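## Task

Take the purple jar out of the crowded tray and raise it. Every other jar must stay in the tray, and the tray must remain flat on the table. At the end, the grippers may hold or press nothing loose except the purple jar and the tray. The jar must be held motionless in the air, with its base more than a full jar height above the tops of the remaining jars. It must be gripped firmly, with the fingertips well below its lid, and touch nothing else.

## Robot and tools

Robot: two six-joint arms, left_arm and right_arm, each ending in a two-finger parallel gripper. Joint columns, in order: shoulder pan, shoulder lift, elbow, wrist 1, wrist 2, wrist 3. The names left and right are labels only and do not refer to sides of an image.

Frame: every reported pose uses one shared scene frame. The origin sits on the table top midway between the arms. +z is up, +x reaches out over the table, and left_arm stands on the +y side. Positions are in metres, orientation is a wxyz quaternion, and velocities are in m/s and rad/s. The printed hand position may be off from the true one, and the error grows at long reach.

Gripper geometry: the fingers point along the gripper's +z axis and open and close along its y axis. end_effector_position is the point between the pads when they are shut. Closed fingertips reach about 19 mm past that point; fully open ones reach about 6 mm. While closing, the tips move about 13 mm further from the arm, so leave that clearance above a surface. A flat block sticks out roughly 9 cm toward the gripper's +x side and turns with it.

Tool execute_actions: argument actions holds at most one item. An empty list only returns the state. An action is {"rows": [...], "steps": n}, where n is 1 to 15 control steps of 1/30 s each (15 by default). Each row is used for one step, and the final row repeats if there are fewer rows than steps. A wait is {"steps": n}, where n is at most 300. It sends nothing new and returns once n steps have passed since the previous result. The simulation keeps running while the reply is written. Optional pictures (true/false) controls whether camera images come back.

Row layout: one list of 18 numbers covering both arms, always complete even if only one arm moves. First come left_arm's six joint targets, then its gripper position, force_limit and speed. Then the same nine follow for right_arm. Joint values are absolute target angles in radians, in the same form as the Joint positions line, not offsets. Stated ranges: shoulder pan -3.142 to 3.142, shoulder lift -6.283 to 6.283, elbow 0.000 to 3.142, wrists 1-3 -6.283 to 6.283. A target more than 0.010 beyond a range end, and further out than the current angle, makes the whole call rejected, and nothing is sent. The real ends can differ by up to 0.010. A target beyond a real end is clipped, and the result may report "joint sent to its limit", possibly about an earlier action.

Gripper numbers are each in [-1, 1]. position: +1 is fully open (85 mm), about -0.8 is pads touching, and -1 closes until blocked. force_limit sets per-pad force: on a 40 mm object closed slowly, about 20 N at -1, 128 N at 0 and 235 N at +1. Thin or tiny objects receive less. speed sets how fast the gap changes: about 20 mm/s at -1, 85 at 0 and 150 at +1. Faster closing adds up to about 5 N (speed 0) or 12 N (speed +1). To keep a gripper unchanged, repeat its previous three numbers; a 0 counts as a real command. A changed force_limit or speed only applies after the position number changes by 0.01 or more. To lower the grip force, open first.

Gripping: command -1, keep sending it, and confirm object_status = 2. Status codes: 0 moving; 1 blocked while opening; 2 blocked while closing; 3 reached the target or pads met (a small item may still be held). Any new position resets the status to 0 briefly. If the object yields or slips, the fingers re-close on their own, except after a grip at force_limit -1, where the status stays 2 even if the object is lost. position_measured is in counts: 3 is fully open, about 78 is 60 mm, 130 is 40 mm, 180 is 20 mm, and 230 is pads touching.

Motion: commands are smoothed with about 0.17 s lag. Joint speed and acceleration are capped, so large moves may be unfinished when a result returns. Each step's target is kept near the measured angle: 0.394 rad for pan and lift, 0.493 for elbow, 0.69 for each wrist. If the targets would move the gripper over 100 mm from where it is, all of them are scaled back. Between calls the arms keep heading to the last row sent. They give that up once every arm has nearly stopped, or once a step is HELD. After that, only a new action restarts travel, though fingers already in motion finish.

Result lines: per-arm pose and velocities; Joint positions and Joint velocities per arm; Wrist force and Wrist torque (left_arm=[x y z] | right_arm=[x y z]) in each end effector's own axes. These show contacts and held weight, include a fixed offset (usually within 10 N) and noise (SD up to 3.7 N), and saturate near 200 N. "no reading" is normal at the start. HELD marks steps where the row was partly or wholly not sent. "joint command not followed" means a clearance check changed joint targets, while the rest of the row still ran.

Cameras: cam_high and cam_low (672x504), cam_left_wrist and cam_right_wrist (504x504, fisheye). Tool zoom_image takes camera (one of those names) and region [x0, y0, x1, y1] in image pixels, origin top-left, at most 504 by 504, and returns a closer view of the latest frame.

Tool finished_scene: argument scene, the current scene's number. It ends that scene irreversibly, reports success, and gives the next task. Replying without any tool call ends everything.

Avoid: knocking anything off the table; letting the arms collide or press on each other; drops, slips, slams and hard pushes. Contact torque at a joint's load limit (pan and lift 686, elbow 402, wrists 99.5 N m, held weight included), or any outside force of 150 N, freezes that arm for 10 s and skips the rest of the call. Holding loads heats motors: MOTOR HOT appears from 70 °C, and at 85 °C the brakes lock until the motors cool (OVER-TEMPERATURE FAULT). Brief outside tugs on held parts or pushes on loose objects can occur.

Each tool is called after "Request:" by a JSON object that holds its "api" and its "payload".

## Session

Request:
{"api": "execute_actions", "payload": {"actions": []}}

Scene clock: 0.00 s of 4400.00 s.
left_arm: end_effector_position=(+1.0955, +0.9755, +0.2562) position_measured=3 object_status=3 end_effector_quat_wxyz=(-0.091, +0.724, -0.624, -0.282) end_effector_velocity=(-0.000, -0.001, -0.001) end_effector_angular_velocity=(-0.000, +0.001, -0.001) | right_arm: end_effector_position=(+1.1958, +0.0896, +0.1758) position_measured=3 object_status=3 end_effector_quat_wxyz=(-0.324, +0.858, -0.310, +0.250) end_effector_velocity=(+0.000, +0.000, +0.000) end_effector_angular_velocity=(+0.001, -0.000, +0.001)
Joint positions: left_arm=[-0.065 -1.07   1.638 -1.77  -1.085 -1.864] | right_arm=[ 0.173 -0.831  1.759 -3.324 -1.378 -2.056]
Joint velocities: left_arm=[-0.001  0.     0.    -0.    -0.     0.001] | right_arm=[ 0.     0.    -0.    -0.001  0.001  0.   ]
Motor temperatures (°C, as the motors report them): left_arm=[31 34 34 37 36 37] | right_arm=[34 32 33 37 36 36]
Wrist force (N, on the end effector, along its own x y z axes, offset not removed): no reading
Wrist torque (N m, same axes, about the end effector's origin, offset not removed): no reading

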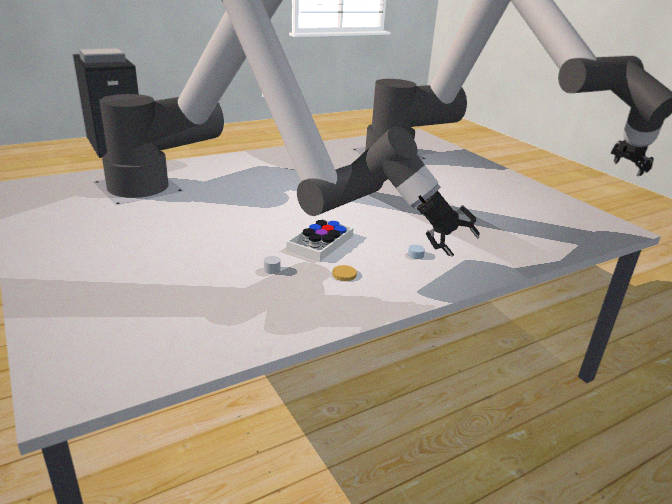

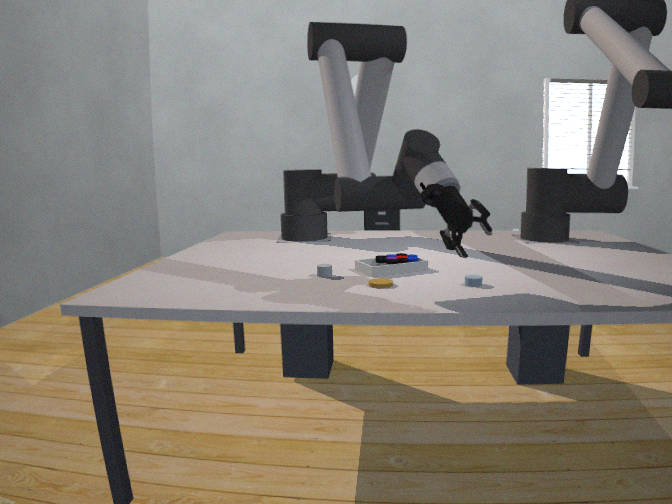

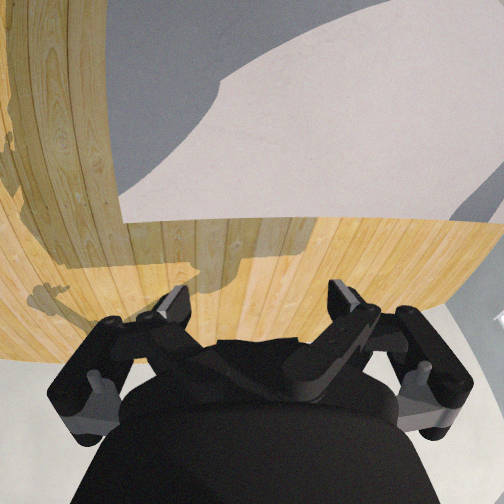

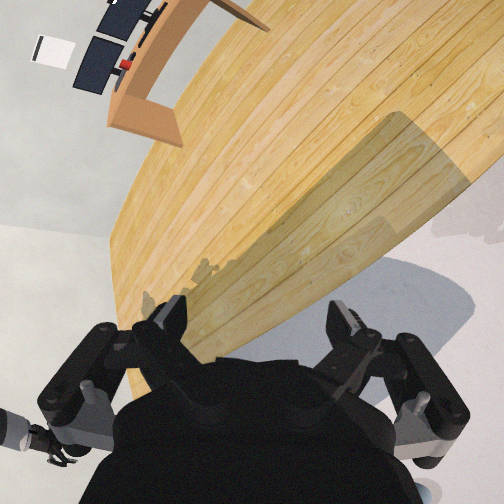

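Request:
{"api": "execute_actions", "payload": {"actions": [{"rows":[[-0.065,-1.07,1.638,-1.77,-1.085,-1.864,1,0,0,0.16,-1.15,1.85,-3.0,-1.5,-3.5,1,0,0]],"steps":15}], "pictures": false}}

Request:
{"api": "execute_actions", "payload": {"actions": [{"rows":[[-0.065,-1.07,1.638,-1.77,-1.085,-1.864,1,0,0,0.1228,-1.3637,2.1439,-2.351,-1.571,-4.98,1,0,0]],"steps":15}], "pictures": false}}

Request:
{"api": "execute_actions", "payload": {"actions": [{"steps":45}]}}

Scene clock: 7.93 s of 4400.00 s.
left_arm: end_effector_position=(+1.0957, +0.9755, +0.2563) position_measured=3 object_status=3 end_effector_quat_wxyz=(-0.091, +0.724, -0.623, -0.282) end_effector_velocity=(+0.001, +0.001, +0.002) end_effector_angular_velocity=(+0.000, -0.002, +0.001) | right_arm: end_effector_position=(+1.1322, +0.0215, +0.3508) position_measured=3 object_status=3 end_effector_quat_wxyz=(-0.169, +0.929, -0.035, +0.328) end_effector_velocity=(-0.185, -0.154, +0.374) end_effector_angular_velocity=(-1.762, -0.648, +1.707)
Joint positions: left_arm=[-0.065 -1.07   1.638 -1.77  -1.085 -1.864] | right_arm=[ 0.163 -1.075  1.83  -3.077 -1.473 -2.732]
Joint velocities: left_arm=[ 0.001 -0.001 -0.002 -0.     0.     0.001] | right_arm=[-0.02  -0.537  0.143  0.539 -0.192 -2.554]
Motor temperatures (°C, as the motors report them): left_arm=[31 34 34 37 36 37] | right_arm=[34 32 33 37 36 36]
Wrist force (N, on the end effector, along its own x y z axes, offset not removed): left_arm=[-9.6 5.1 4.5] | right_arm=[0.0 2.6 0.3]
Wrist torque (N m, same axes, about the end effector's origin, offset not removed): left_arm=[1.79 1.45 0.29] | right_arm=[0.50 0.54 0.59]
Steps of this call (steps 1 to 90: nothing new was sent; then 4.43 s passed at rest; steps 91 to 105: all 15 steps of this action). Readings (joint positions | what the end effector reports):
91: left_arm=[-0.065 -1.070 1.638 -1.770 -1.085 -1.864] | right_arm=[0.173 -0.831 1.759 -3.324 -1.378 -2.056] | left_arm position_measured=3 object_status=3 | right_arm position_measured=3 object_status=3
92: left_arm=[-0.065 -1.070 1.638 -1.770 -1.085 -1.864] | right_arm=[0.173 -0.833 1.761 -3.322 -1.380 -2.058] | left_arm position_measured=3 object_status=3 | right_arm position_measured=3 object_status=3
94: left_arm=[-0.065 -1.070 1.638 -1.770 -1.085 -1.864] | right_arm=[0.171 -0.865 1.772 -3.288 -1.396 -2.103] | left_arm position_measured=3 object_status=3 | right_arm position_measured=3 object_status=3
98: left_arm=[-0.065 -1.070 1.638 -1.770 -1.085 -1.864] | right_arm=[0.168 -0.943 1.793 -3.210 -1.424 -2.280] | left_arm position_measured=3 object_status=3 | right_arm position_measured=3 object_status=3
105: the state above

Scene clock: 8.43 s of 4400.00 s.
left_arm: end_effector_position=(+1.0957, +0.9755, +0.2564) position_measured=3 object_status=3 end_effector_quat_wxyz=(-0.091, +0.724, -0.623, -0.282) end_effector_velocity=(-0.000, +0.001, +0.001) end_effector_angular_velocity=(-0.000, -0.000, +0.001) | right_arm: end_effector_position=(+0.9500, -0.0787, +0.2838) position_measured=3 object_status=3 end_effector_quat_wxyz=(-0.024, +0.949, +0.256, +0.184) end_effector_velocity=(-0.410, -0.195, -0.162) end_effector_angular_velocity=(-0.699, +0.561, +1.045)
Joint positions: left_arm=[-0.065 -1.07   1.638 -1.77  -1.085 -1.864] | right_arm=[ 0.141 -1.238  1.995 -2.699 -1.529 -3.386]
Joint velocities: left_arm=[ 0.001 -0.001 -0.     0.    -0.     0.001] | right_arm=[-0.041 -0.277  0.324  0.733 -0.093 -1.202]
Motor temperatures (°C, as the motors report them): left_arm=[31 34 34 37 36 37] | right_arm=[34 32 33 37 36 36]
Wrist force (N, on the end effector, along its own x y z axes, offset not removed): left_arm=[-12.9 6.5 4.9] | right_arm=[0.7 3.0 2.1]
Wrist torque (N m, same axes, about the end effector's origin, offset not removed): left_arm=[1.90 2.06 0.26] | right_arm=[0.54 0.29 0.60]
Steps of this call (steps 1 to 15: all 15 steps of this action). Readings (joint positions | what the end effector reports):
1: left_arm=[-0.065 -1.070 1.638 -1.770 -1.085 -1.864] | right_arm=[0.162 -1.092 1.834 -3.060 -1.479 -2.821] | left_arm position_measured=3 object_status=3 | right_arm position_measured=3 object_status=3
2: left_arm=[-0.065 -1.070 1.638 -1.770 -1.085 -1.864] | right_arm=[0.161 -1.105 1.840 -3.044 -1.484 -2.913] | left_arm position_measured=3 object_status=3 | right_arm position_measured=3 object_status=3
4: left_arm=[-0.065 -1.070 1.638 -1.770 -1.085 -1.864] | right_arm=[0.158 -1.128 1.867 -2.991 -1.492 -3.064] | left_arm position_measured=3 object_status=3 | right_arm position_measured=3 object_status=3
8: left_arm=[-0.065 -1.070 1.638 -1.770 -1.085 -1.864] | right_arm=[0.151 -1.170 1.916 -2.879 -1.506 -3.146] | left_arm position_measured=3 object_status=3 | right_arm position_measured=3 object_status=3
15: the state above

Scene clock: 9.93 s of 4400.00 s.
left_arm: end_effector_position=(+1.0957, +0.9754, +0.2564) position_measured=3 object_status=3 end_effector_quat_wxyz=(-0.091, +0.724, -0.623, -0.282) end_effector_velocity=(+0.001, -0.000, +0.001) end_effector_angular_velocity=(-0.001, -0.002, +0.000) | right_arm: end_effector_position=(+0.7396, -0.1699, +0.2198) position_measured=3 object_status=3 end_effector_quat_wxyz=(+0.000, +0.500, +0.866, -0.000) end_effector_velocity=(-0.001, -0.000, -0.001) end_effector_angular_velocity=(+0.001, +0.001, +0.000)
Joint positions: left_arm=[-0.065 -1.07   1.638 -1.77  -1.085 -1.864] | right_arm=[ 0.123 -1.364  2.144 -2.351 -1.571 -4.98 ]
Joint velocities: left_arm=[-0.    -0.    -0.002 -0.    -0.001 -0.   ] | right_arm=[-0.    -0.     0.001  0.     0.001 -0.001]
Motor temperatures (°C, as the motors report them): left_arm=[31 34 34 37 36 37] | right_arm=[34 32 33 37 36 36]
Wrist force (N, on the end effector, along its own x y z axes, offset not removed): left_arm=[-10.8 4.7 2.8] | right_arm=[1.2 1.9 1.8]
Wrist torque (N m, same axes, about the end effector's origin, offset not removed): left_arm=[1.57 1.71 0.36] | right_arm=[0.44 0.22 0.51]
Steps of this call (steps 1 to 45: the robot went on to your last target). Readings (joint positions | what the end effector reports):
1: left_arm=[-0.065 -1.070 1.638 -1.770 -1.085 -1.864] | right_arm=[0.140 -1.247 2.006 -2.674 -1.532 -3.427] | left_arm position_measured=3 object_status=3 | right_arm position_measured=3 object_status=3
2: left_arm=[-0.065 -1.070 1.638 -1.770 -1.085 -1.864] | right_arm=[0.139 -1.256 2.017 -2.649 -1.535 -3.471] | left_arm position_measured=3 object_status=3 | right_arm position_measured=3 object_status=3
4: left_arm=[-0.065 -1.070 1.638 -1.770 -1.085 -1.864] | right_arm=[0.136 -1.274 2.038 -2.601 -1.541 -3.567] | left_arm position_measured=3 object_status=3 | right_arm position_measured=3 object_status=3
8: left_arm=[-0.065 -1.070 1.638 -1.770 -1.085 -1.864] | right_arm=[0.131 -1.309 2.079 -2.506 -1.553 -3.802] | left_arm position_measured=3 object_status=3 | right_arm position_measured=3 object_status=3
45: the state above

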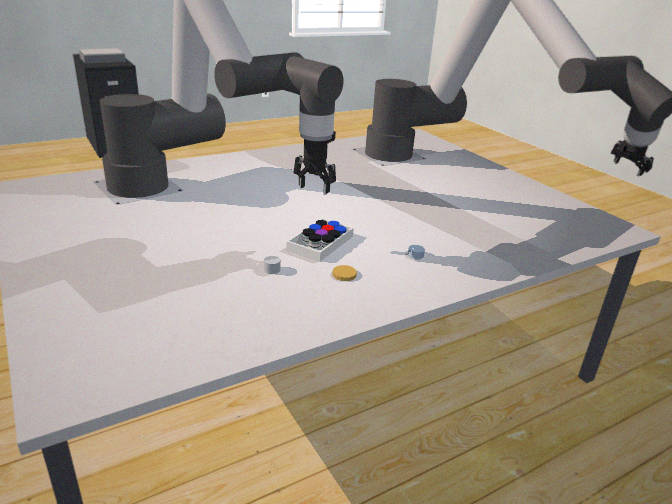

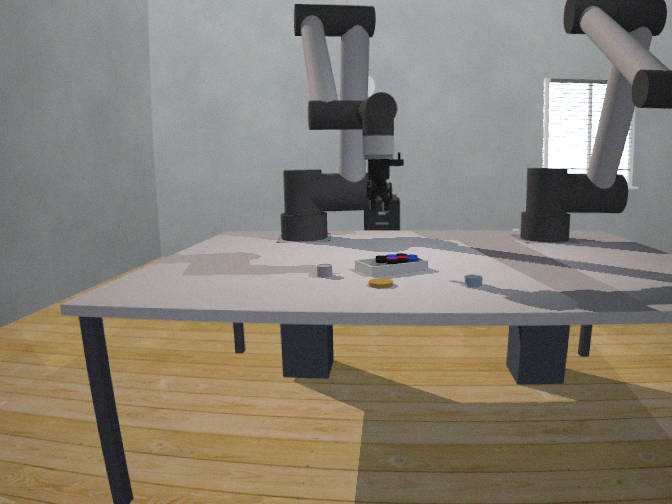

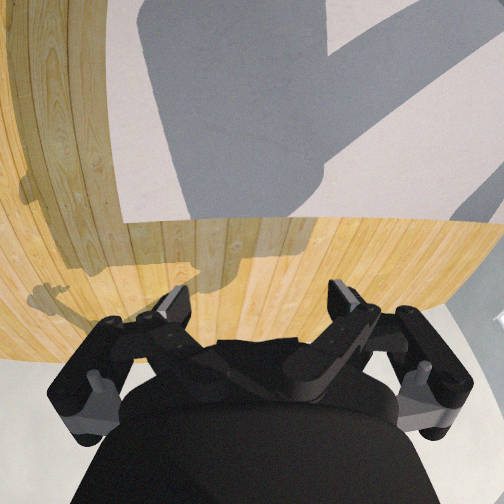

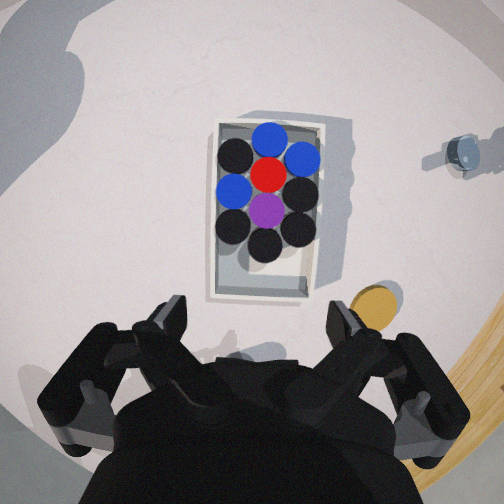

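Request:
{"api": "execute_actions", "payload": {"actions": [{"rows":[[-0.065,-1.07,1.638,-1.77,-1.085,-1.864,1,0,0,0.124,-1.2256,2.205,-2.5502,-1.571,-4.9788,0.16,-0.6,0]],"steps":15}], "pictures": false}}

Request:
{"api": "execute_actions", "payload": {"actions": [{"steps":15}]}}

Request:
{"api": "zoom_image", "payload": {"camera": "cam_low", "region": [345, 220, 445, 290]}}

Request:
{"api": "zoom_image", "payload": {"camera": "cam_high", "region": [270, 190, 370, 270]}}

Scene clock: 16.93 s of 4400.00 s.
left_arm: end_effector_position=(+1.0957, +0.9754, +0.2564) position_measured=3 object_status=3 end_effector_quat_wxyz=(-0.091, +0.724, -0.623, -0.282) end_effector_velocity=(-0.000, -0.000, -0.001) end_effector_angular_velocity=(-0.000, +0.001, -0.000) | right_arm: end_effector_position=(+0.7418, -0.1683, +0.1005) position_measured=91 object_status=0 end_effector_quat_wxyz=(-0.000, +0.500, +0.866, -0.000) end_effector_velocity=(+0.001, +0.001, -0.043) end_effector_angular_velocity=(+0.001, -0.008, +0.000)
Joint positions: left_arm=[-0.065 -1.07   1.638 -1.77  -1.085 -1.864] | right_arm=[ 0.124 -1.232  2.202 -2.54  -1.571 -4.979]
Joint velocities: left_arm=[-0.     0.001  0.     0.    -0.    -0.   ] | right_arm=[ 0.001  0.051  0.02  -0.079 -0.001  0.   ]
Motor temperatures (°C, as the motors report them): left_arm=[31 34 34 37 36 37] | right_arm=[34 32 33 37 36 36]
Wrist force (N, on the end effector, along its own x y z axes, offset not removed): left_arm=[-6.0 4.0 5.0] | right_arm=[-1.8 2.8 0.3]
Wrist torque (N m, same axes, about the end effector's origin, offset not removed): left_arm=[1.68 0.86 0.44] | right_arm=[0.64 0.90 0.61]
Steps of this call (steps 1 to 15: the robot went on to your last target; steps 16 to 90: nothing new was sent; then 3.50 s passed at rest; steps 91 to 105: all 15 steps of this action). Readings (joint positions | what the end effector reports):
91: left_arm=[-0.065 -1.070 1.638 -1.770 -1.085 -1.864] | right_arm=[0.123 -1.364 2.144 -2.351 -1.571 -4.980] | left_arm position_measured=3 object_status=3 | right_arm position_measured=3 object_status=0
92: left_arm=[-0.065 -1.070 1.638 -1.770 -1.085 -1.864] | right_arm=[0.123 -1.362 2.146 -2.353 -1.571 -4.980] | left_arm position_measured=3 object_status=3 | right_arm position_measured=3 object_status=0
94: left_arm=[-0.065 -1.070 1.638 -1.770 -1.085 -1.864] | right_arm=[0.123 -1.331 2.162 -2.391 -1.571 -4.980] | left_arm position_measured=3 object_status=3 | right_arm position_measured=10 object_status=0
98: left_arm=[-0.065 -1.070 1.638 -1.770 -1.085 -1.864] | right_arm=[0.124 -1.267 2.188 -2.487 -1.571 -4.979] | left_arm position_measured=3 object_status=3 | right_arm position_measured=38 object_status=0
105: the state above

Scene clock: 17.43 s of 4400.00 s.
left_arm: end_effector_position=(+1.0957, +0.9754, +0.2564) position_measured=3 object_status=3 end_effector_quat_wxyz=(-0.091, +0.724, -0.623, -0.282) end_effector_velocity=(+0.000, -0.001, -0.000) end_effector_angular_velocity=(-0.000, +0.000, -0.001) | right_arm: end_effector_position=(+0.7418, -0.1682, +0.0952) position_measured=109 object_status=3 end_effector_quat_wxyz=(+0.000, +0.500, +0.866, -0.000) end_effector_velocity=(-0.001, +0.000, -0.001) end_effector_angular_velocity=(+0.000, +0.001, -0.002)
Joint positions: left_arm=[-0.065 -1.07   1.638 -1.77  -1.085 -1.864] | right_arm=[ 0.124 -1.226  2.205 -2.55  -1.571 -4.979]
Joint velocities: left_arm=[-0.001  0.    -0.    -0.    -0.     0.   ] | right_arm=[ 0.     0.001  0.001 -0.001  0.     0.002]
Motor temperatures (°C, as the motors report them): left_arm=[31 34 34 37 36 37] | right_arm=[34 32 33 37 36 36]
Wrist force (N, on the end effector, along its own x y z axes, offset not removed): left_arm=[-11.5 7.6 3.2] | right_arm=[3.5 5.0 -0.8]
Wrist torque (N m, same axes, about the end effector's origin, offset not removed): left_arm=[2.23 1.92 0.26] | right_arm=[0.97 -0.25 0.60]
Steps of this call (steps 1 to 15: the robot went on to your last target). Readings (joint positions | what the end effector reports):
1: left_arm=[-0.065 -1.070 1.638 -1.770 -1.085 -1.864] | right_arm=[0.124 -1.231 2.203 -2.543 -1.571 -4.979] | left_arm position_measured=3 object_status=3 | right_arm position_measured=98 object_status=0
2: left_arm=[-0.065 -1.070 1.638 -1.770 -1.085 -1.864] | right_arm=[0.124 -1.229 2.203 -2.544 -1.571 -4.979] | left_arm position_measured=3 object_status=3 | right_arm position_measured=103 object_status=0
4: left_arm=[-0.065 -1.070 1.638 -1.770 -1.085 -1.864] | right_arm=[0.124 -1.228 2.204 -2.547 -1.571 -4.979] | left_arm position_measured=3 object_status=3 | right_arm position_measured=107 object_status=0
8: left_arm=[-0.065 -1.070 1.638 -1.770 -1.085 -1.864] | right_arm=[0.124 -1.226 2.205 -2.549 -1.571 -4.979] | left_arm position_measured=3 object_status=3 | right_arm position_measured=109 object_status=0
15: the state above
All arms were judged still, so your last target was given up. Only a new action makes them travel on or press farther. Fingers that are still opening or closing keep moving.

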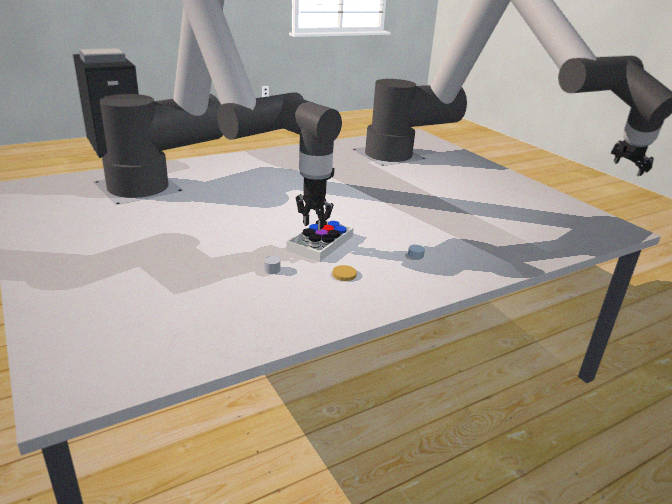

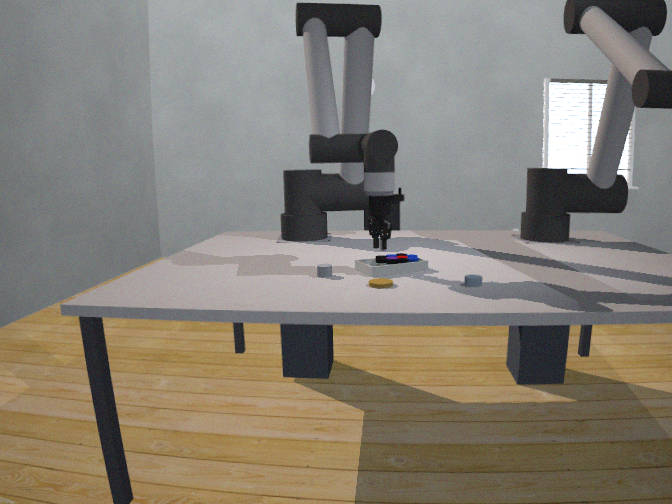

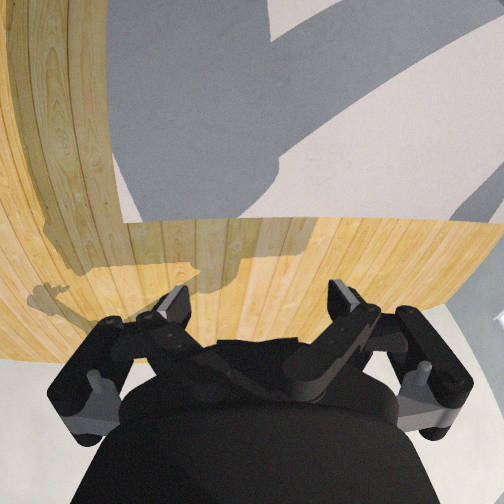

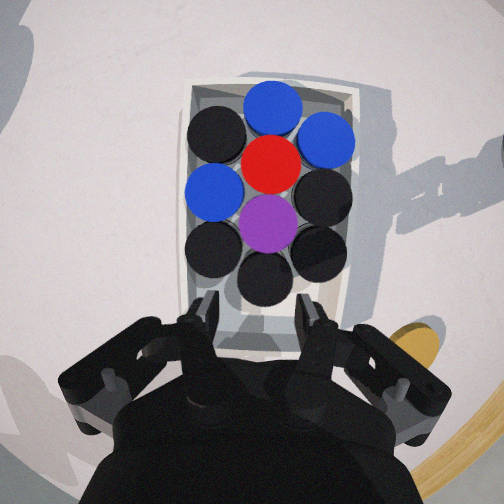

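Region (345, 220, 445, 290) of cam_low's 672x504 image, scaled by 5.040, with more detail than that image has; it fills the top 353 rows of this view, and the rest is white.

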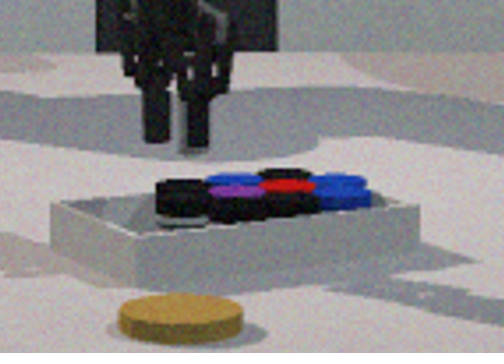

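Region (270, 190, 370, 270) of cam_high's 672x504 image, scaled by 5.040, with more detail than that image has; it fills the top 403 rows of this view, and the rest is white.

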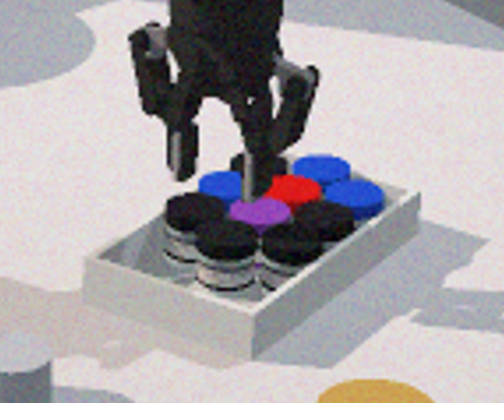

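Request:
{"api": "execute_actions", "payload": {"actions": [{"rows":[[-0.065,-1.07,1.638,-1.77,-1.085,-1.864,1,0,0,0.1229,-1.1872,2.2102,-2.5938,-1.571,-4.9799,0.11,-0.6,0]],"steps":15}], "pictures": false}}

Request:
{"api": "execute_actions", "payload": {"actions": [{"steps":6}]}}

Request:
{"api": "zoom_image", "payload": {"camera": "cam_right_wrist", "region": [150, 150, 390, 390]}}

Request:
{"api": "zoom_image", "payload": {"camera": "cam_low", "region": [345, 220, 445, 290]}}

Scene clock: 30.03 s of 4400.00 s.
left_arm: end_effector_position=(+1.0957, +0.9754, +0.2564) position_measured=3 object_status=3 end_effector_quat_wxyz=(-0.091, +0.724, -0.623, -0.282) end_effector_velocity=(-0.001, +0.001, -0.001) end_effector_angular_velocity=(+0.000, +0.001, +0.001) | right_arm: end_effector_position=(+0.7461, -0.1680, +0.0671) position_measured=115 object_status=3 end_effector_quat_wxyz=(+0.000, +0.500, +0.866, -0.000) end_effector_velocity=(+0.001, -0.000, -0.008) end_effector_angular_velocity=(+0.000, -0.001, -0.000)
Joint positions: left_arm=[-0.065 -1.07   1.638 -1.77  -1.085 -1.864] | right_arm=[ 0.123 -1.188  2.21  -2.592 -1.571 -4.98 ]
Joint velocities: left_arm=[ 0.001  0.     0.001 -0.    -0.    -0.   ] | right_arm=[-0.001  0.01   0.001 -0.012 -0.    -0.   ]
Motor temperatures (°C, as the motors report them): left_arm=[31 34 34 37 36 37] | right_arm=[34 32 33 37 36 36]
Wrist force (N, on the end effector, along its own x y z axes, offset not removed): left_arm=[-12.2 5.2 -0.1] | right_arm=[2.3 2.3 1.6]
Wrist torque (N m, same axes, about the end effector's origin, offset not removed): left_arm=[1.79 2.11 0.36] | right_arm=[0.54 0.13 0.56]
Steps of this call (steps 1 to 90: nothing new was sent; then 9.10 s passed at rest; steps 91 to 105: all 15 steps of this action). Readings (joint positions | what the end effector reports):
91: left_arm=[-0.065 -1.070 1.638 -1.770 -1.085 -1.864] | right_arm=[0.124 -1.226 2.205 -2.550 -1.571 -4.979] | left_arm position_measured=3 object_status=3 | right_arm position_measured=109 object_status=0
92: left_arm=[-0.065 -1.070 1.638 -1.770 -1.085 -1.864] | right_arm=[0.124 -1.224 2.205 -2.552 -1.571 -4.979] | left_arm position_measured=3 object_status=3 | right_arm position_measured=109 object_status=0
94: left_arm=[-0.065 -1.070 1.638 -1.770 -1.085 -1.864] | right_arm=[0.124 -1.211 2.207 -2.567 -1.571 -4.979] | left_arm position_measured=3 object_status=3 | right_arm position_measured=113 object_status=0
98: left_arm=[-0.065 -1.070 1.638 -1.770 -1.085 -1.864] | right_arm=[0.123 -1.195 2.209 -2.584 -1.571 -4.980] | left_arm position_measured=3 object_status=3 | right_arm position_measured=115 object_status=0
105: the state above

Scene clock: 30.23 s of 4400.00 s.
left_arm: end_effector_position=(+1.0957, +0.9754, +0.2564) position_measured=3 object_status=3 end_effector_quat_wxyz=(-0.091, +0.724, -0.623, -0.282) end_effector_velocity=(-0.000, +0.000, +0.001) end_effector_angular_velocity=(-0.000, +0.000, -0.000) | right_arm: end_effector_position=(+0.7463, -0.1680, +0.0663) position_measured=115 object_status=3 end_effector_quat_wxyz=(+0.000, +0.500, +0.866, -0.000) end_effector_velocity=(-0.000, +0.001, -0.002) end_effector_angular_velocity=(+0.002, -0.000, +0.000)
Joint positions: left_arm=[-0.065 -1.07   1.638 -1.77  -1.085 -1.864] | right_arm=[ 0.123 -1.187  2.21  -2.593 -1.571 -4.98 ]
Joint velocities: left_arm=[ 0.    -0.    -0.     0.001 -0.     0.001] | right_arm=[ 0.     0.002  0.001 -0.003  0.002 -0.   ]
Motor temperatures (°C, as the motors report them): left_arm=[31 34 34 37 36 37] | right_arm=[34 32 33 37 36 36]
Wrist force (N, on the end effector, along its own x y z axes, offset not removed): left_arm=[-10.6 5.2 3.2] | right_arm=[3.1 0.9 1.5]
Wrist torque (N m, same axes, about the end effector's origin, offset not removed): left_arm=[1.81 1.63 0.37] | right_arm=[0.27 -0.23 0.69]
Steps of this call (steps 1 to 6: the robot went on to your last target). Readings (joint positions | what the end effector reports):
1: left_arm=[-0.065 -1.070 1.638 -1.770 -1.085 -1.864] | right_arm=[0.123 -1.188 2.210 -2.593 -1.571 -4.980] | left_arm position_measured=3 object_status=3 | right_arm position_measured=115 object_status=3
2: left_arm=[-0.065 -1.070 1.638 -1.770 -1.085 -1.864] | right_arm=[0.123 -1.188 2.210 -2.593 -1.571 -4.980] | left_arm position_measured=3 object_status=3 | right_arm position_measured=115 object_status=3
4: left_arm=[-0.065 -1.070 1.638 -1.770 -1.085 -1.864] | right_arm=[0.123 -1.188 2.210 -2.593 -1.571 -4.980] | left_arm position_measured=3 object_status=3 | right_arm position_measured=115 object_status=3
6: the state above

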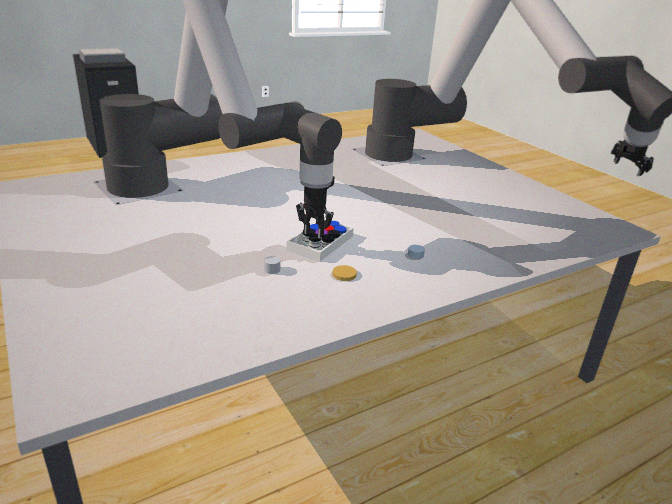

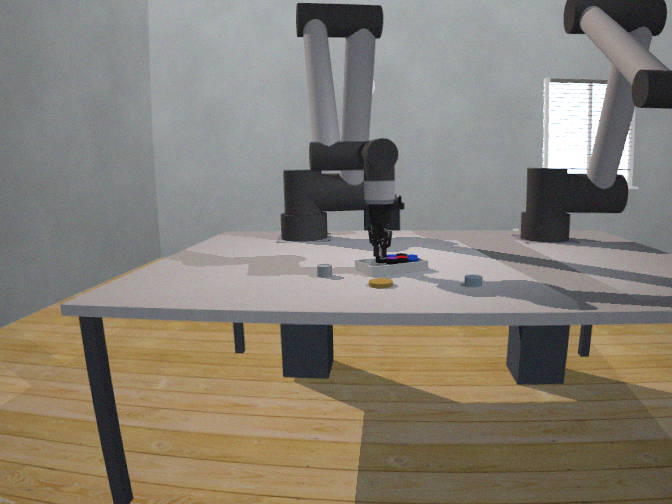

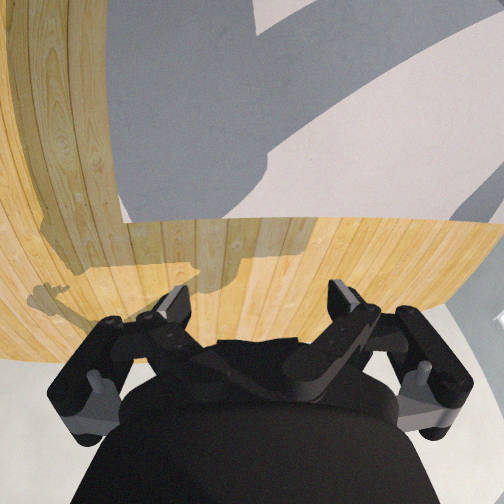

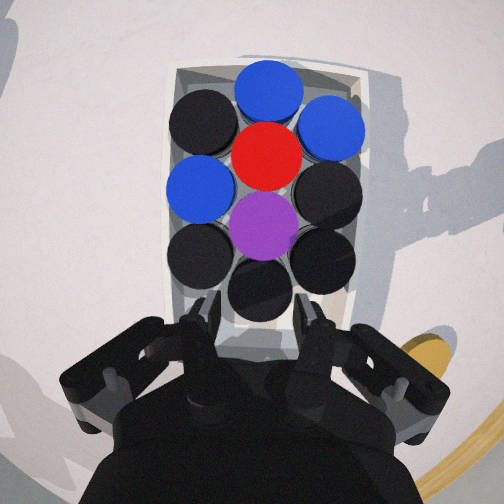

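Region (150, 150, 390, 390) of cam_right_wrist's 504x504 image, scaled by 2.100, with more detail than that image has.

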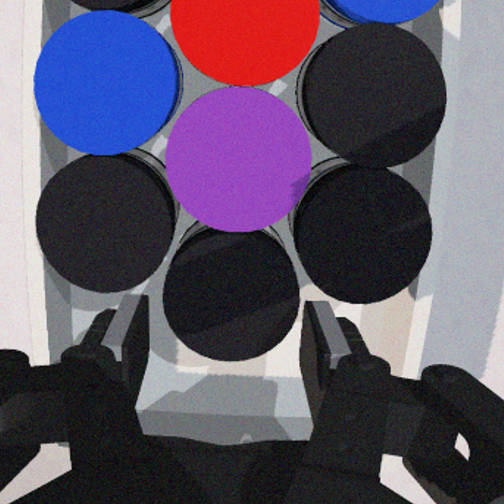

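Region (345, 220, 445, 290) of cam_low's 672x504 image, scaled by 5.040, with more detail than that image has; it fills the top 353 rows of this view, and the rest is white.

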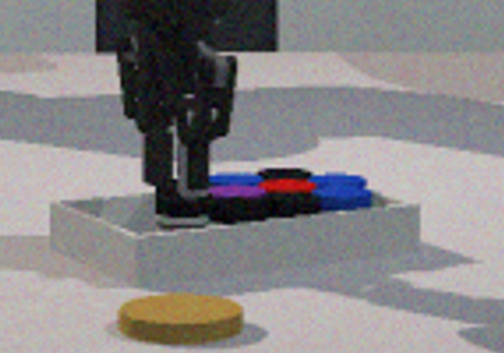

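Request:
{"api": "execute_actions", "payload": {"actions": [{"rows":[[-0.065,-1.07,1.638,-1.77,-1.085,-1.864,1,0,0,0.1223,-1.1861,2.2081,-2.5928,-1.571,-4.9805,0.11,-0.6,0],[-0.065,-1.07,1.638,-1.77,-1.085,-1.864,1,0,0,0.1223,-1.1861,2.2081,-2.5928,-1.571,-4.9805,0.11,-0.6,0],[-0.065,-1.07,1.638,-1.77,-1.085,-1.864,1,0,0,0.1223,-1.1861,2.2081,-2.5928,-1.571,-4.9805,0.11,-0.6,0],[-0.065,-1.07,1.638,-1.77,-1.085,-1.864,1,0,0,0.1223,-1.1861,2.2081,-2.5928,-1.571,-4.9805,0.11,-0.6,0],[-0.065,-1.07,1.638,-1.77,-1.085,-1.864,1,0,0,0.1223,-1.1686,2.2128,-2.615,-1.571,-4.9805,0.11,-0.6,0]],"steps":15}], "pictures": false}}

Request:
{"api": "execute_actions", "payload": {"actions": [{"rows":[[-0.065,-1.07,1.638,-1.77,-1.085,-1.864,1,0,0,0.1268,-1.1686,2.2128,-2.615,-1.571,-4.976,-1,-0.6,-1]],"steps":15}], "pictures": false}}

Request:
{"api": "execute_actions", "payload": {"actions": [{"steps":6}], "pictures": false}}

Request:
{"api": "execute_actions", "payload": {"actions": [{"rows":[[-0.065,-1.07,1.638,-1.77,-1.085,-1.864,1,0,0,0.1268,-1.1736,2.2115,-2.6087,-1.571,-4.976,-1,-0.6,-1]],"steps":10}], "pictures": false}}

Request:
{"api": "execute_actions", "payload": {"actions": [{"rows":[[-0.065,-1.07,1.638,-1.77,-1.085,-1.864,1,0,0,0.1111,-1.173,2.2104,-2.6082,-1.571,-4.9917,-1,-0.6,-1],[-0.065,-1.07,1.638,-1.77,-1.085,-1.864,1,0,0,0.1111,-1.173,2.2104,-2.6082,-1.571,-4.9917,-1,-0.6,-1],[-0.065,-1.07,1.638,-1.77,-1.085,-1.864,1,0,0,0.0955,-1.1724,2.2092,-2.6076,-1.571,-5.0073,-1,-0.6,-1],[-0.065,-1.07,1.638,-1.77,-1.085,-1.864,1,0,0,0.0955,-1.1724,2.2092,-2.6076,-1.571,-5.0073,-1,-0.6,-1],[-0.065,-1.07,1.638,-1.77,-1.085,-1.864,1,0,0,0.0798,-1.1717,2.208,-2.6071,-1.571,-5.023,-1,-0.6,-1]],"steps":15}], "pictures": false}}

Request:
{"api": "execute_actions", "payload": {"actions": [{"rows":[[-0.065,-1.07,1.638,-1.77,-1.085,-1.864,1,0,0,0.0798,-1.1679,2.209,-2.6119,-1.571,-5.023,-1,-0.6,-1]],"steps":12}]}}

Request:
{"api": "zoom_image", "payload": {"camera": "cam_high", "region": [270, 190, 370, 270]}}

Scene clock: 52.47 s of 4400.00 s.
left_arm: end_effector_position=(+1.0957, +0.9754, +0.2564) position_measured=3 object_status=3 end_effector_quat_wxyz=(-0.091, +0.724, -0.623, -0.282) end_effector_velocity=(-0.000, +0.000, -0.000) end_effector_angular_velocity=(+0.000, +0.000, -0.000) | right_arm: end_effector_position=(+0.7480, -0.1681, +0.0534) position_measured=115 object_status=3 end_effector_quat_wxyz=(+0.000, +0.500, +0.866, -0.000) end_effector_velocity=(-0.001, +0.000, -0.011) end_effector_angular_velocity=(+0.001, +0.002, +0.001)
Joint positions: left_arm=[-0.065 -1.07   1.638 -1.77  -1.085 -1.864] | right_arm=[ 0.122 -1.17   2.212 -2.613 -1.571 -4.98 ]
Joint velocities: left_arm=[ 0.  0.  0. -0.  0.  0.] | right_arm=[-0.     0.014  0.004 -0.016  0.002 -0.001]
Motor temperatures (°C, as the motors report them): left_arm=[31 34 34 37 36 37] | right_arm=[34 32 33 37 36 36]
Wrist force (N, on the end effector, along its own x y z axes, offset not removed): left_arm=[-7.3 4.8 4.3] | right_arm=[-1.8 2.0 1.2]
Wrist torque (N m, same axes, about the end effector's origin, offset not removed): left_arm=[1.68 0.95 0.31] | right_arm=[0.53 0.70 0.63]
Steps of this call (steps 1 to 15: the robot went on to your last target; steps 16 to 90: nothing new was sent; then 18.73 s passed at rest; steps 91 to 105: all 15 steps of this action). Readings (joint positions | what the end effector reports):
91: left_arm=[-0.065 -1.070 1.638 -1.770 -1.085 -1.864] | right_arm=[0.123 -1.187 2.210 -2.594 -1.571 -4.980] | left_arm position_measured=3 object_status=3 | right_arm position_measured=115 object_status=3
92: left_arm=[-0.065 -1.070 1.638 -1.770 -1.085 -1.864] | right_arm=[0.123 -1.187 2.210 -2.594 -1.571 -4.980] | left_arm position_measured=3 object_status=3 | right_arm position_measured=115 object_status=3
94: left_arm=[-0.065 -1.070 1.638 -1.770 -1.085 -1.864] | right_arm=[0.123 -1.187 2.210 -2.594 -1.571 -4.980] | left_arm position_measured=3 object_status=3 | right_arm position_measured=115 object_status=3
98: left_arm=[-0.065 -1.070 1.638 -1.770 -1.085 -1.864] | right_arm=[0.122 -1.179 2.210 -2.602 -1.571 -4.980] | left_arm position_measured=3 object_status=3 | right_arm position_measured=115 object_status=3
105: the state above

Scene clock: 52.97 s of 4400.00 s.
left_arm: end_effector_position=(+1.0957, +0.9754, +0.2564) position_measured=3 object_status=3 end_effector_quat_wxyz=(-0.091, +0.724, -0.623, -0.282) end_effector_velocity=(-0.001, -0.000, -0.001) end_effector_angular_velocity=(+0.000, +0.002, -0.000) | right_arm: end_effector_position=(+0.7464, -0.1647, +0.0522) position_measured=131 object_status=0 end_effector_quat_wxyz=(+0.000, +0.500, +0.866, +0.000) end_effector_velocity=(-0.000, +0.000, -0.000) end_effector_angular_velocity=(-0.002, +0.000, +0.001)
Joint positions: left_arm=[-0.065 -1.07   1.638 -1.77  -1.085 -1.864] | right_arm=[ 0.127 -1.169  2.213 -2.615 -1.571 -4.976]
Joint velocities: left_arm=[-0.    -0.     0.002  0.     0.    -0.   ] | right_arm=[ 0.001  0.    -0.     0.001 -0.002  0.001]
Motor temperatures (°C, as the motors report them): left_arm=[31 34 34 37 36 37] | right_arm=[34 32 33 37 36 36]
Wrist force (N, on the end effector, along its own x y z axes, offset not removed): left_arm=[-12.5 5.0 4.7] | right_arm=[-14.1 -5.6 -33.3]
Wrist torque (N m, same axes, about the end effector's origin, offset not removed): left_arm=[1.73 2.05 0.40] | right_arm=[0.90 0.67 0.54]
Steps of this call (steps 1 to 15: all 15 steps of this action). Readings (joint positions | what the end effector reports):
1: left_arm=[-0.065 -1.070 1.638 -1.770 -1.085 -1.864] | right_arm=[0.122 -1.170 2.212 -2.613 -1.571 -4.980] | left_arm position_measured=3 object_status=3 | right_arm position_measured=115 object_status=0
2: left_arm=[-0.065 -1.070 1.638 -1.770 -1.085 -1.864] | right_arm=[0.123 -1.170 2.213 -2.614 -1.571 -4.980] | left_arm position_measured=3 object_status=3 | right_arm position_measured=115 object_status=0
4: left_arm=[-0.065 -1.070 1.638 -1.770 -1.085 -1.864] | right_arm=[0.124 -1.169 2.213 -2.614 -1.571 -4.979] | left_arm position_measured=3 object_status=3 | right_arm position_measured=116 object_status=0
8: left_arm=[-0.065 -1.070 1.638 -1.770 -1.085 -1.864] | right_arm=[0.126 -1.169 2.213 -2.615 -1.571 -4.977] | left_arm position_measured=3 object_status=3 | right_arm position_measured=123 object_status=0
15: the state above

Scene clock: 53.17 s of 4400.00 s.
left_arm: end_effector_position=(+1.0957, +0.9754, +0.2564) position_measured=3 object_status=3 end_effector_quat_wxyz=(-0.091, +0.724, -0.623, -0.282) end_effector_velocity=(+0.001, -0.001, +0.001) end_effector_angular_velocity=(-0.000, -0.002, -0.001) | right_arm: end_effector_position=(+0.7463, -0.1646, +0.0522) position_measured=131 object_status=2 end_effector_quat_wxyz=(+0.000, +0.500, +0.866, +0.000) end_effector_velocity=(+0.000, -0.000, -0.000) end_effector_angular_velocity=(-0.002, -0.000, +0.000)
Joint positions: left_arm=[-0.065 -1.07   1.638 -1.77  -1.085 -1.864] | right_arm=[ 0.127 -1.169  2.213 -2.615 -1.571 -4.976]
Joint velocities: left_arm=[-0.001 -0.    -0.001 -0.    -0.     0.   ] | right_arm=[ 0.001  0.    -0.     0.    -0.002  0.   ]
Motor temperatures (°C, as the motors report them): left_arm=[31 34 34 37 36 37] | right_arm=[34 32 33 37 36 36]
Wrist force (N, on the end effector, along its own x y z axes, offset not removed): left_arm=[-8.7 2.2 3.0] | right_arm=[-15.5 -3.7 -35.1]
Wrist torque (N m, same axes, about the end effector's origin, offset not removed): left_arm=[1.07 1.30 0.28] | right_arm=[1.44 0.53 0.60]
Steps of this call (steps 1 to 6: the robot went on to your last target). Readings (joint positions | what the end effector reports):
1: left_arm=[-0.065 -1.070 1.638 -1.770 -1.085 -1.864] | right_arm=[0.127 -1.169 2.213 -2.615 -1.571 -4.976] | left_arm position_measured=3 object_status=3 | right_arm position_measured=131 object_status=0
2: left_arm=[-0.065 -1.070 1.638 -1.770 -1.085 -1.864] | right_arm=[0.127 -1.169 2.213 -2.615 -1.571 -4.976] | left_arm position_measured=3 object_status=3 | right_arm position_measured=131 object_status=0
4: left_arm=[-0.065 -1.070 1.638 -1.770 -1.085 -1.864] | right_arm=[0.127 -1.169 2.213 -2.615 -1.571 -4.976] | left_arm position_measured=3 object_status=3 | right_arm position_measured=131 object_status=0
6: the state above

Scene clock: 53.50 s of 4400.00 s.
left_arm: end_effector_position=(+1.0957, +0.9754, +0.2564) position_measured=3 object_status=3 end_effector_quat_wxyz=(-0.091, +0.724, -0.623, -0.282) end_effector_velocity=(+0.001, -0.001, +0.001) end_effector_angular_velocity=(+0.000, -0.002, -0.001) | right_arm: end_effector_position=(+0.7459, -0.1646, +0.0553) position_measured=132 object_status=2 end_effector_quat_wxyz=(-0.000, +0.500, +0.866, -0.000) end_effector_velocity=(+0.000, -0.000, +0.004) end_effector_angular_velocity=(-0.001, -0.001, +0.000)
Joint positions: left_arm=[-0.065 -1.07   1.638 -1.77  -1.085 -1.864] | right_arm=[ 0.127 -1.173  2.212 -2.61  -1.571 -4.976]
Joint velocities: left_arm=[-0.001 -0.001 -0.001  0.     0.    -0.   ] | right_arm=[-0.    -0.005 -0.001  0.005 -0.001 -0.   ]
Motor temperatures (°C, as the motors report them): left_arm=[31 34 34 37 36 37] | right_arm=[34 32 33 37 36 36]
Wrist force (N, on the end effector, along its own x y z axes, offset not removed): left_arm=[-10.7 0.2 6.0] | right_arm=[0.8 2.3 1.6]
Wrist torque (N m, same axes, about the end effector's origin, offset not removed): left_arm=[0.81 1.83 0.30] | right_arm=[0.50 0.16 0.62]
Steps of this call (steps 1 to 10: all 10 steps of this action). Readings (joint positions | what the end effector reports):
1: left_arm=[-0.065 -1.070 1.638 -1.770 -1.085 -1.864] | right_arm=[0.127 -1.169 2.213 -2.615 -1.571 -4.976] | left_arm position_measured=3 object_status=3 | right_arm position_measured=131 object_status=2
2: left_arm=[-0.065 -1.070 1.638 -1.770 -1.085 -1.864] | right_arm=[0.127 -1.169 2.213 -2.615 -1.571 -4.976] | left_arm position_measured=3 object_status=3 | right_arm position_measured=131 object_status=2
4: left_arm=[-0.065 -1.070 1.638 -1.770 -1.085 -1.864] | right_arm=[0.127 -1.170 2.213 -2.613 -1.571 -4.976] | left_arm position_measured=3 object_status=3 | right_arm position_measured=132 object_status=2
8: left_arm=[-0.065 -1.070 1.638 -1.770 -1.085 -1.864] | right_arm=[0.127 -1.172 2.212 -2.610 -1.571 -4.976] | left_arm position_measured=3 object_status=3 | right_arm position_measured=132 object_status=2
10: the state above

Scene clock: 54.00 s of 4400.00 s.
left_arm: end_effector_position=(+1.0957, +0.9754, +0.2564) position_measured=3 object_status=3 end_effector_quat_wxyz=(-0.091, +0.724, -0.623, -0.282) end_effector_velocity=(+0.000, -0.000, +0.000) end_effector_angular_velocity=(+0.000, -0.001, +0.000) | right_arm: end_effector_position=(+0.7660, -0.1989, +0.0560) position_measured=132 object_status=2 end_effector_quat_wxyz=(+0.000, +0.500, +0.866, -0.000) end_effector_velocity=(+0.010, -0.019, -0.000) end_effector_angular_velocity=(-0.001, -0.000, -0.000)
Joint positions: left_arm=[-0.065 -1.07   1.638 -1.77  -1.085 -1.864] | right_arm=[ 0.083 -1.172  2.208 -2.607 -1.571 -5.02 ]
Joint velocities: left_arm=[-0.    -0.    -0.    -0.001 -0.    -0.001] | right_arm=[-0.023  0.001 -0.001  0.    -0.001 -0.023]
Motor temperatures (°C, as the motors report them): left_arm=[31 34 34 37 36 37] | right_arm=[34 32 33 37 36 36]
Wrist force (N, on the end effector, along its own x y z axes, offset not removed): left_arm=[-7.9 4.1 5.3] | right_arm=[-1.3 0.7 0.8]
Wrist torque (N m, same axes, about the end effector's origin, offset not removed): left_arm=[1.51 1.25 0.41] | right_arm=[0.18 0.74 0.62]
Steps of this call (steps 1 to 15: all 15 steps of this action). Readings (joint positions | what the end effector reports):
1: left_arm=[-0.065 -1.070 1.638 -1.770 -1.085 -1.864] | right_arm=[0.127 -1.173 2.212 -2.609 -1.571 -4.976] | left_arm position_measured=3 object_status=3 | right_arm position_measured=132 object_status=2
2: left_arm=[-0.065 -1.070 1.638 -1.770 -1.085 -1.864] | right_arm=[0.126 -1.173 2.212 -2.609 -1.571 -4.977] | left_arm position_measured=3 object_status=3 | right_arm position_measured=132 object_status=2
4: left_arm=[-0.065 -1.070 1.638 -1.770 -1.085 -1.864] | right_arm=[0.120 -1.173 2.211 -2.609 -1.571 -4.983] | left_arm position_measured=3 object_status=3 | right_arm position_measured=132 object_status=2
8: left_arm=[-0.065 -1.070 1.638 -1.770 -1.085 -1.864] | right_arm=[0.098 -1.172 2.209 -2.608 -1.571 -5.005] | left_arm position_measured=3 object_status=3 | right_arm position_measured=132 object_status=2
15: the state above

Scene clock: 54.40 s of 4400.00 s.
left_arm: end_effector_position=(+1.0957, +0.9754, +0.2564) position_measured=3 object_status=3 end_effector_quat_wxyz=(-0.091, +0.724, -0.623, -0.282) end_effector_velocity=(-0.000, -0.000, -0.001) end_effector_angular_velocity=(-0.000, +0.000, +0.000) | right_arm: end_effector_position=(+0.7673, -0.2011, +0.0532) position_measured=132 object_status=2 end_effector_quat_wxyz=(+0.000, +0.500, +0.866, -0.000) end_effector_velocity=(-0.001, -0.000, -0.002) end_effector_angular_velocity=(+0.002, +0.000, -0.001)
Joint positions: left_arm=[-0.065 -1.07   1.638 -1.77  -1.085 -1.864] | right_arm=[ 0.08  -1.168  2.209 -2.611 -1.571 -5.023]
Joint velocities: left_arm=[-0.  0.  0. -0. -0. -0.] | right_arm=[-0.001  0.002  0.002 -0.005  0.002 -0.   ]
Motor temperatures (°C, as the motors report them): left_arm=[31 34 34 37 36 37] | right_arm=[34 32 33 37 36 36]
Wrist force (N, on the end effector, along its own x y z axes, offset not removed): left_arm=[-10.2 4.8 1.1] | right_arm=[1.6 0.6 -0.2]
Wrist torque (N m, same axes, about the end effector's origin, offset not removed): left_arm=[1.72 1.63 0.37] | right_arm=[0.19 0.21 0.61]
Steps of this call (steps 1 to 12: all 12 steps of this action). Readings (joint positions | what the end effector reports):
1: left_arm=[-0.065 -1.070 1.638 -1.770 -1.085 -1.864] | right_arm=[0.082 -1.172 2.208 -2.607 -1.571 -5.021] | left_arm position_measured=3 object_status=3 | right_arm position_measured=132 object_status=2
2: left_arm=[-0.065 -1.070 1.638 -1.770 -1.085 -1.864] | right_arm=[0.082 -1.172 2.208 -2.607 -1.571 -5.021] | left_arm position_measured=3 object_status=3 | right_arm position_measured=132 object_status=2
4: left_arm=[-0.065 -1.070 1.638 -1.770 -1.085 -1.864] | right_arm=[0.081 -1.170 2.208 -2.609 -1.571 -5.022] | left_arm position_measured=3 object_status=3 | right_arm position_measured=132 object_status=2
8: left_arm=[-0.065 -1.070 1.638 -1.770 -1.085 -1.864] | right_arm=[0.080 -1.169 2.209 -2.611 -1.571 -5.023] | left_arm position_measured=3 object_status=3 | right_arm position_measured=132 object_status=2
12: the state above

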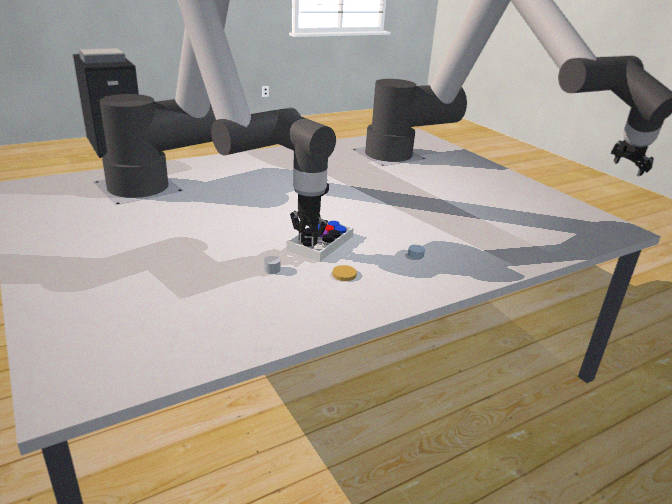

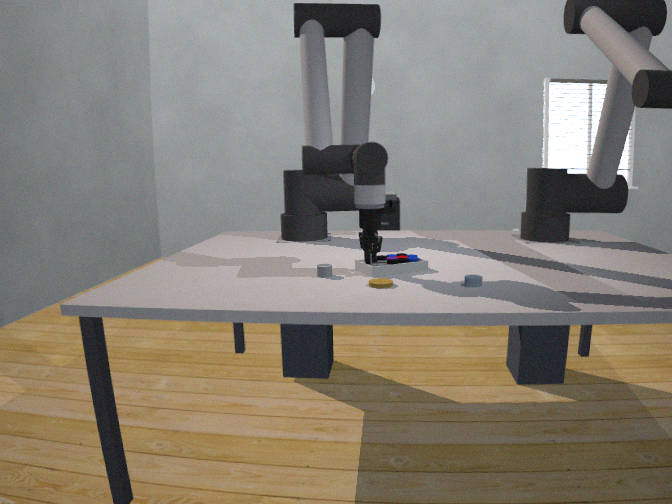

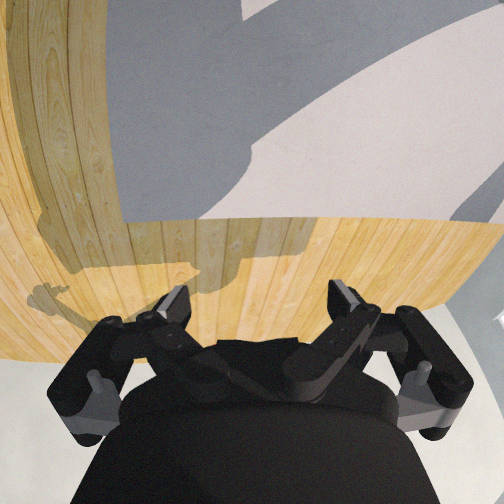

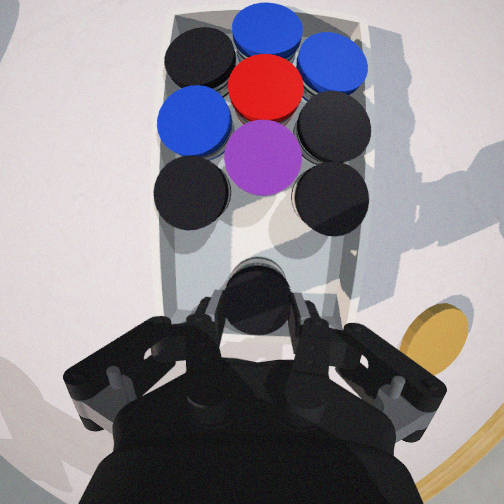

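Region (270, 190, 370, 270) of cam_high's 672x504 image, scaled by 5.040, with more detail than that image has; it fills the top 403 rows of this view, and the rest is white.

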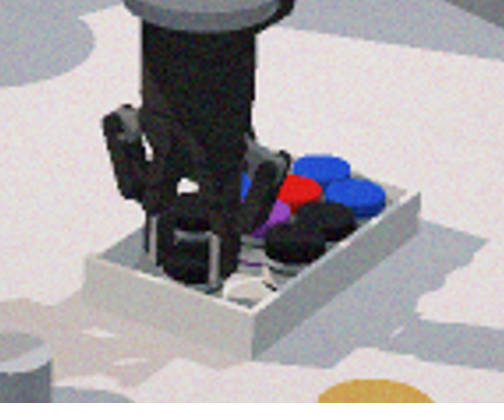

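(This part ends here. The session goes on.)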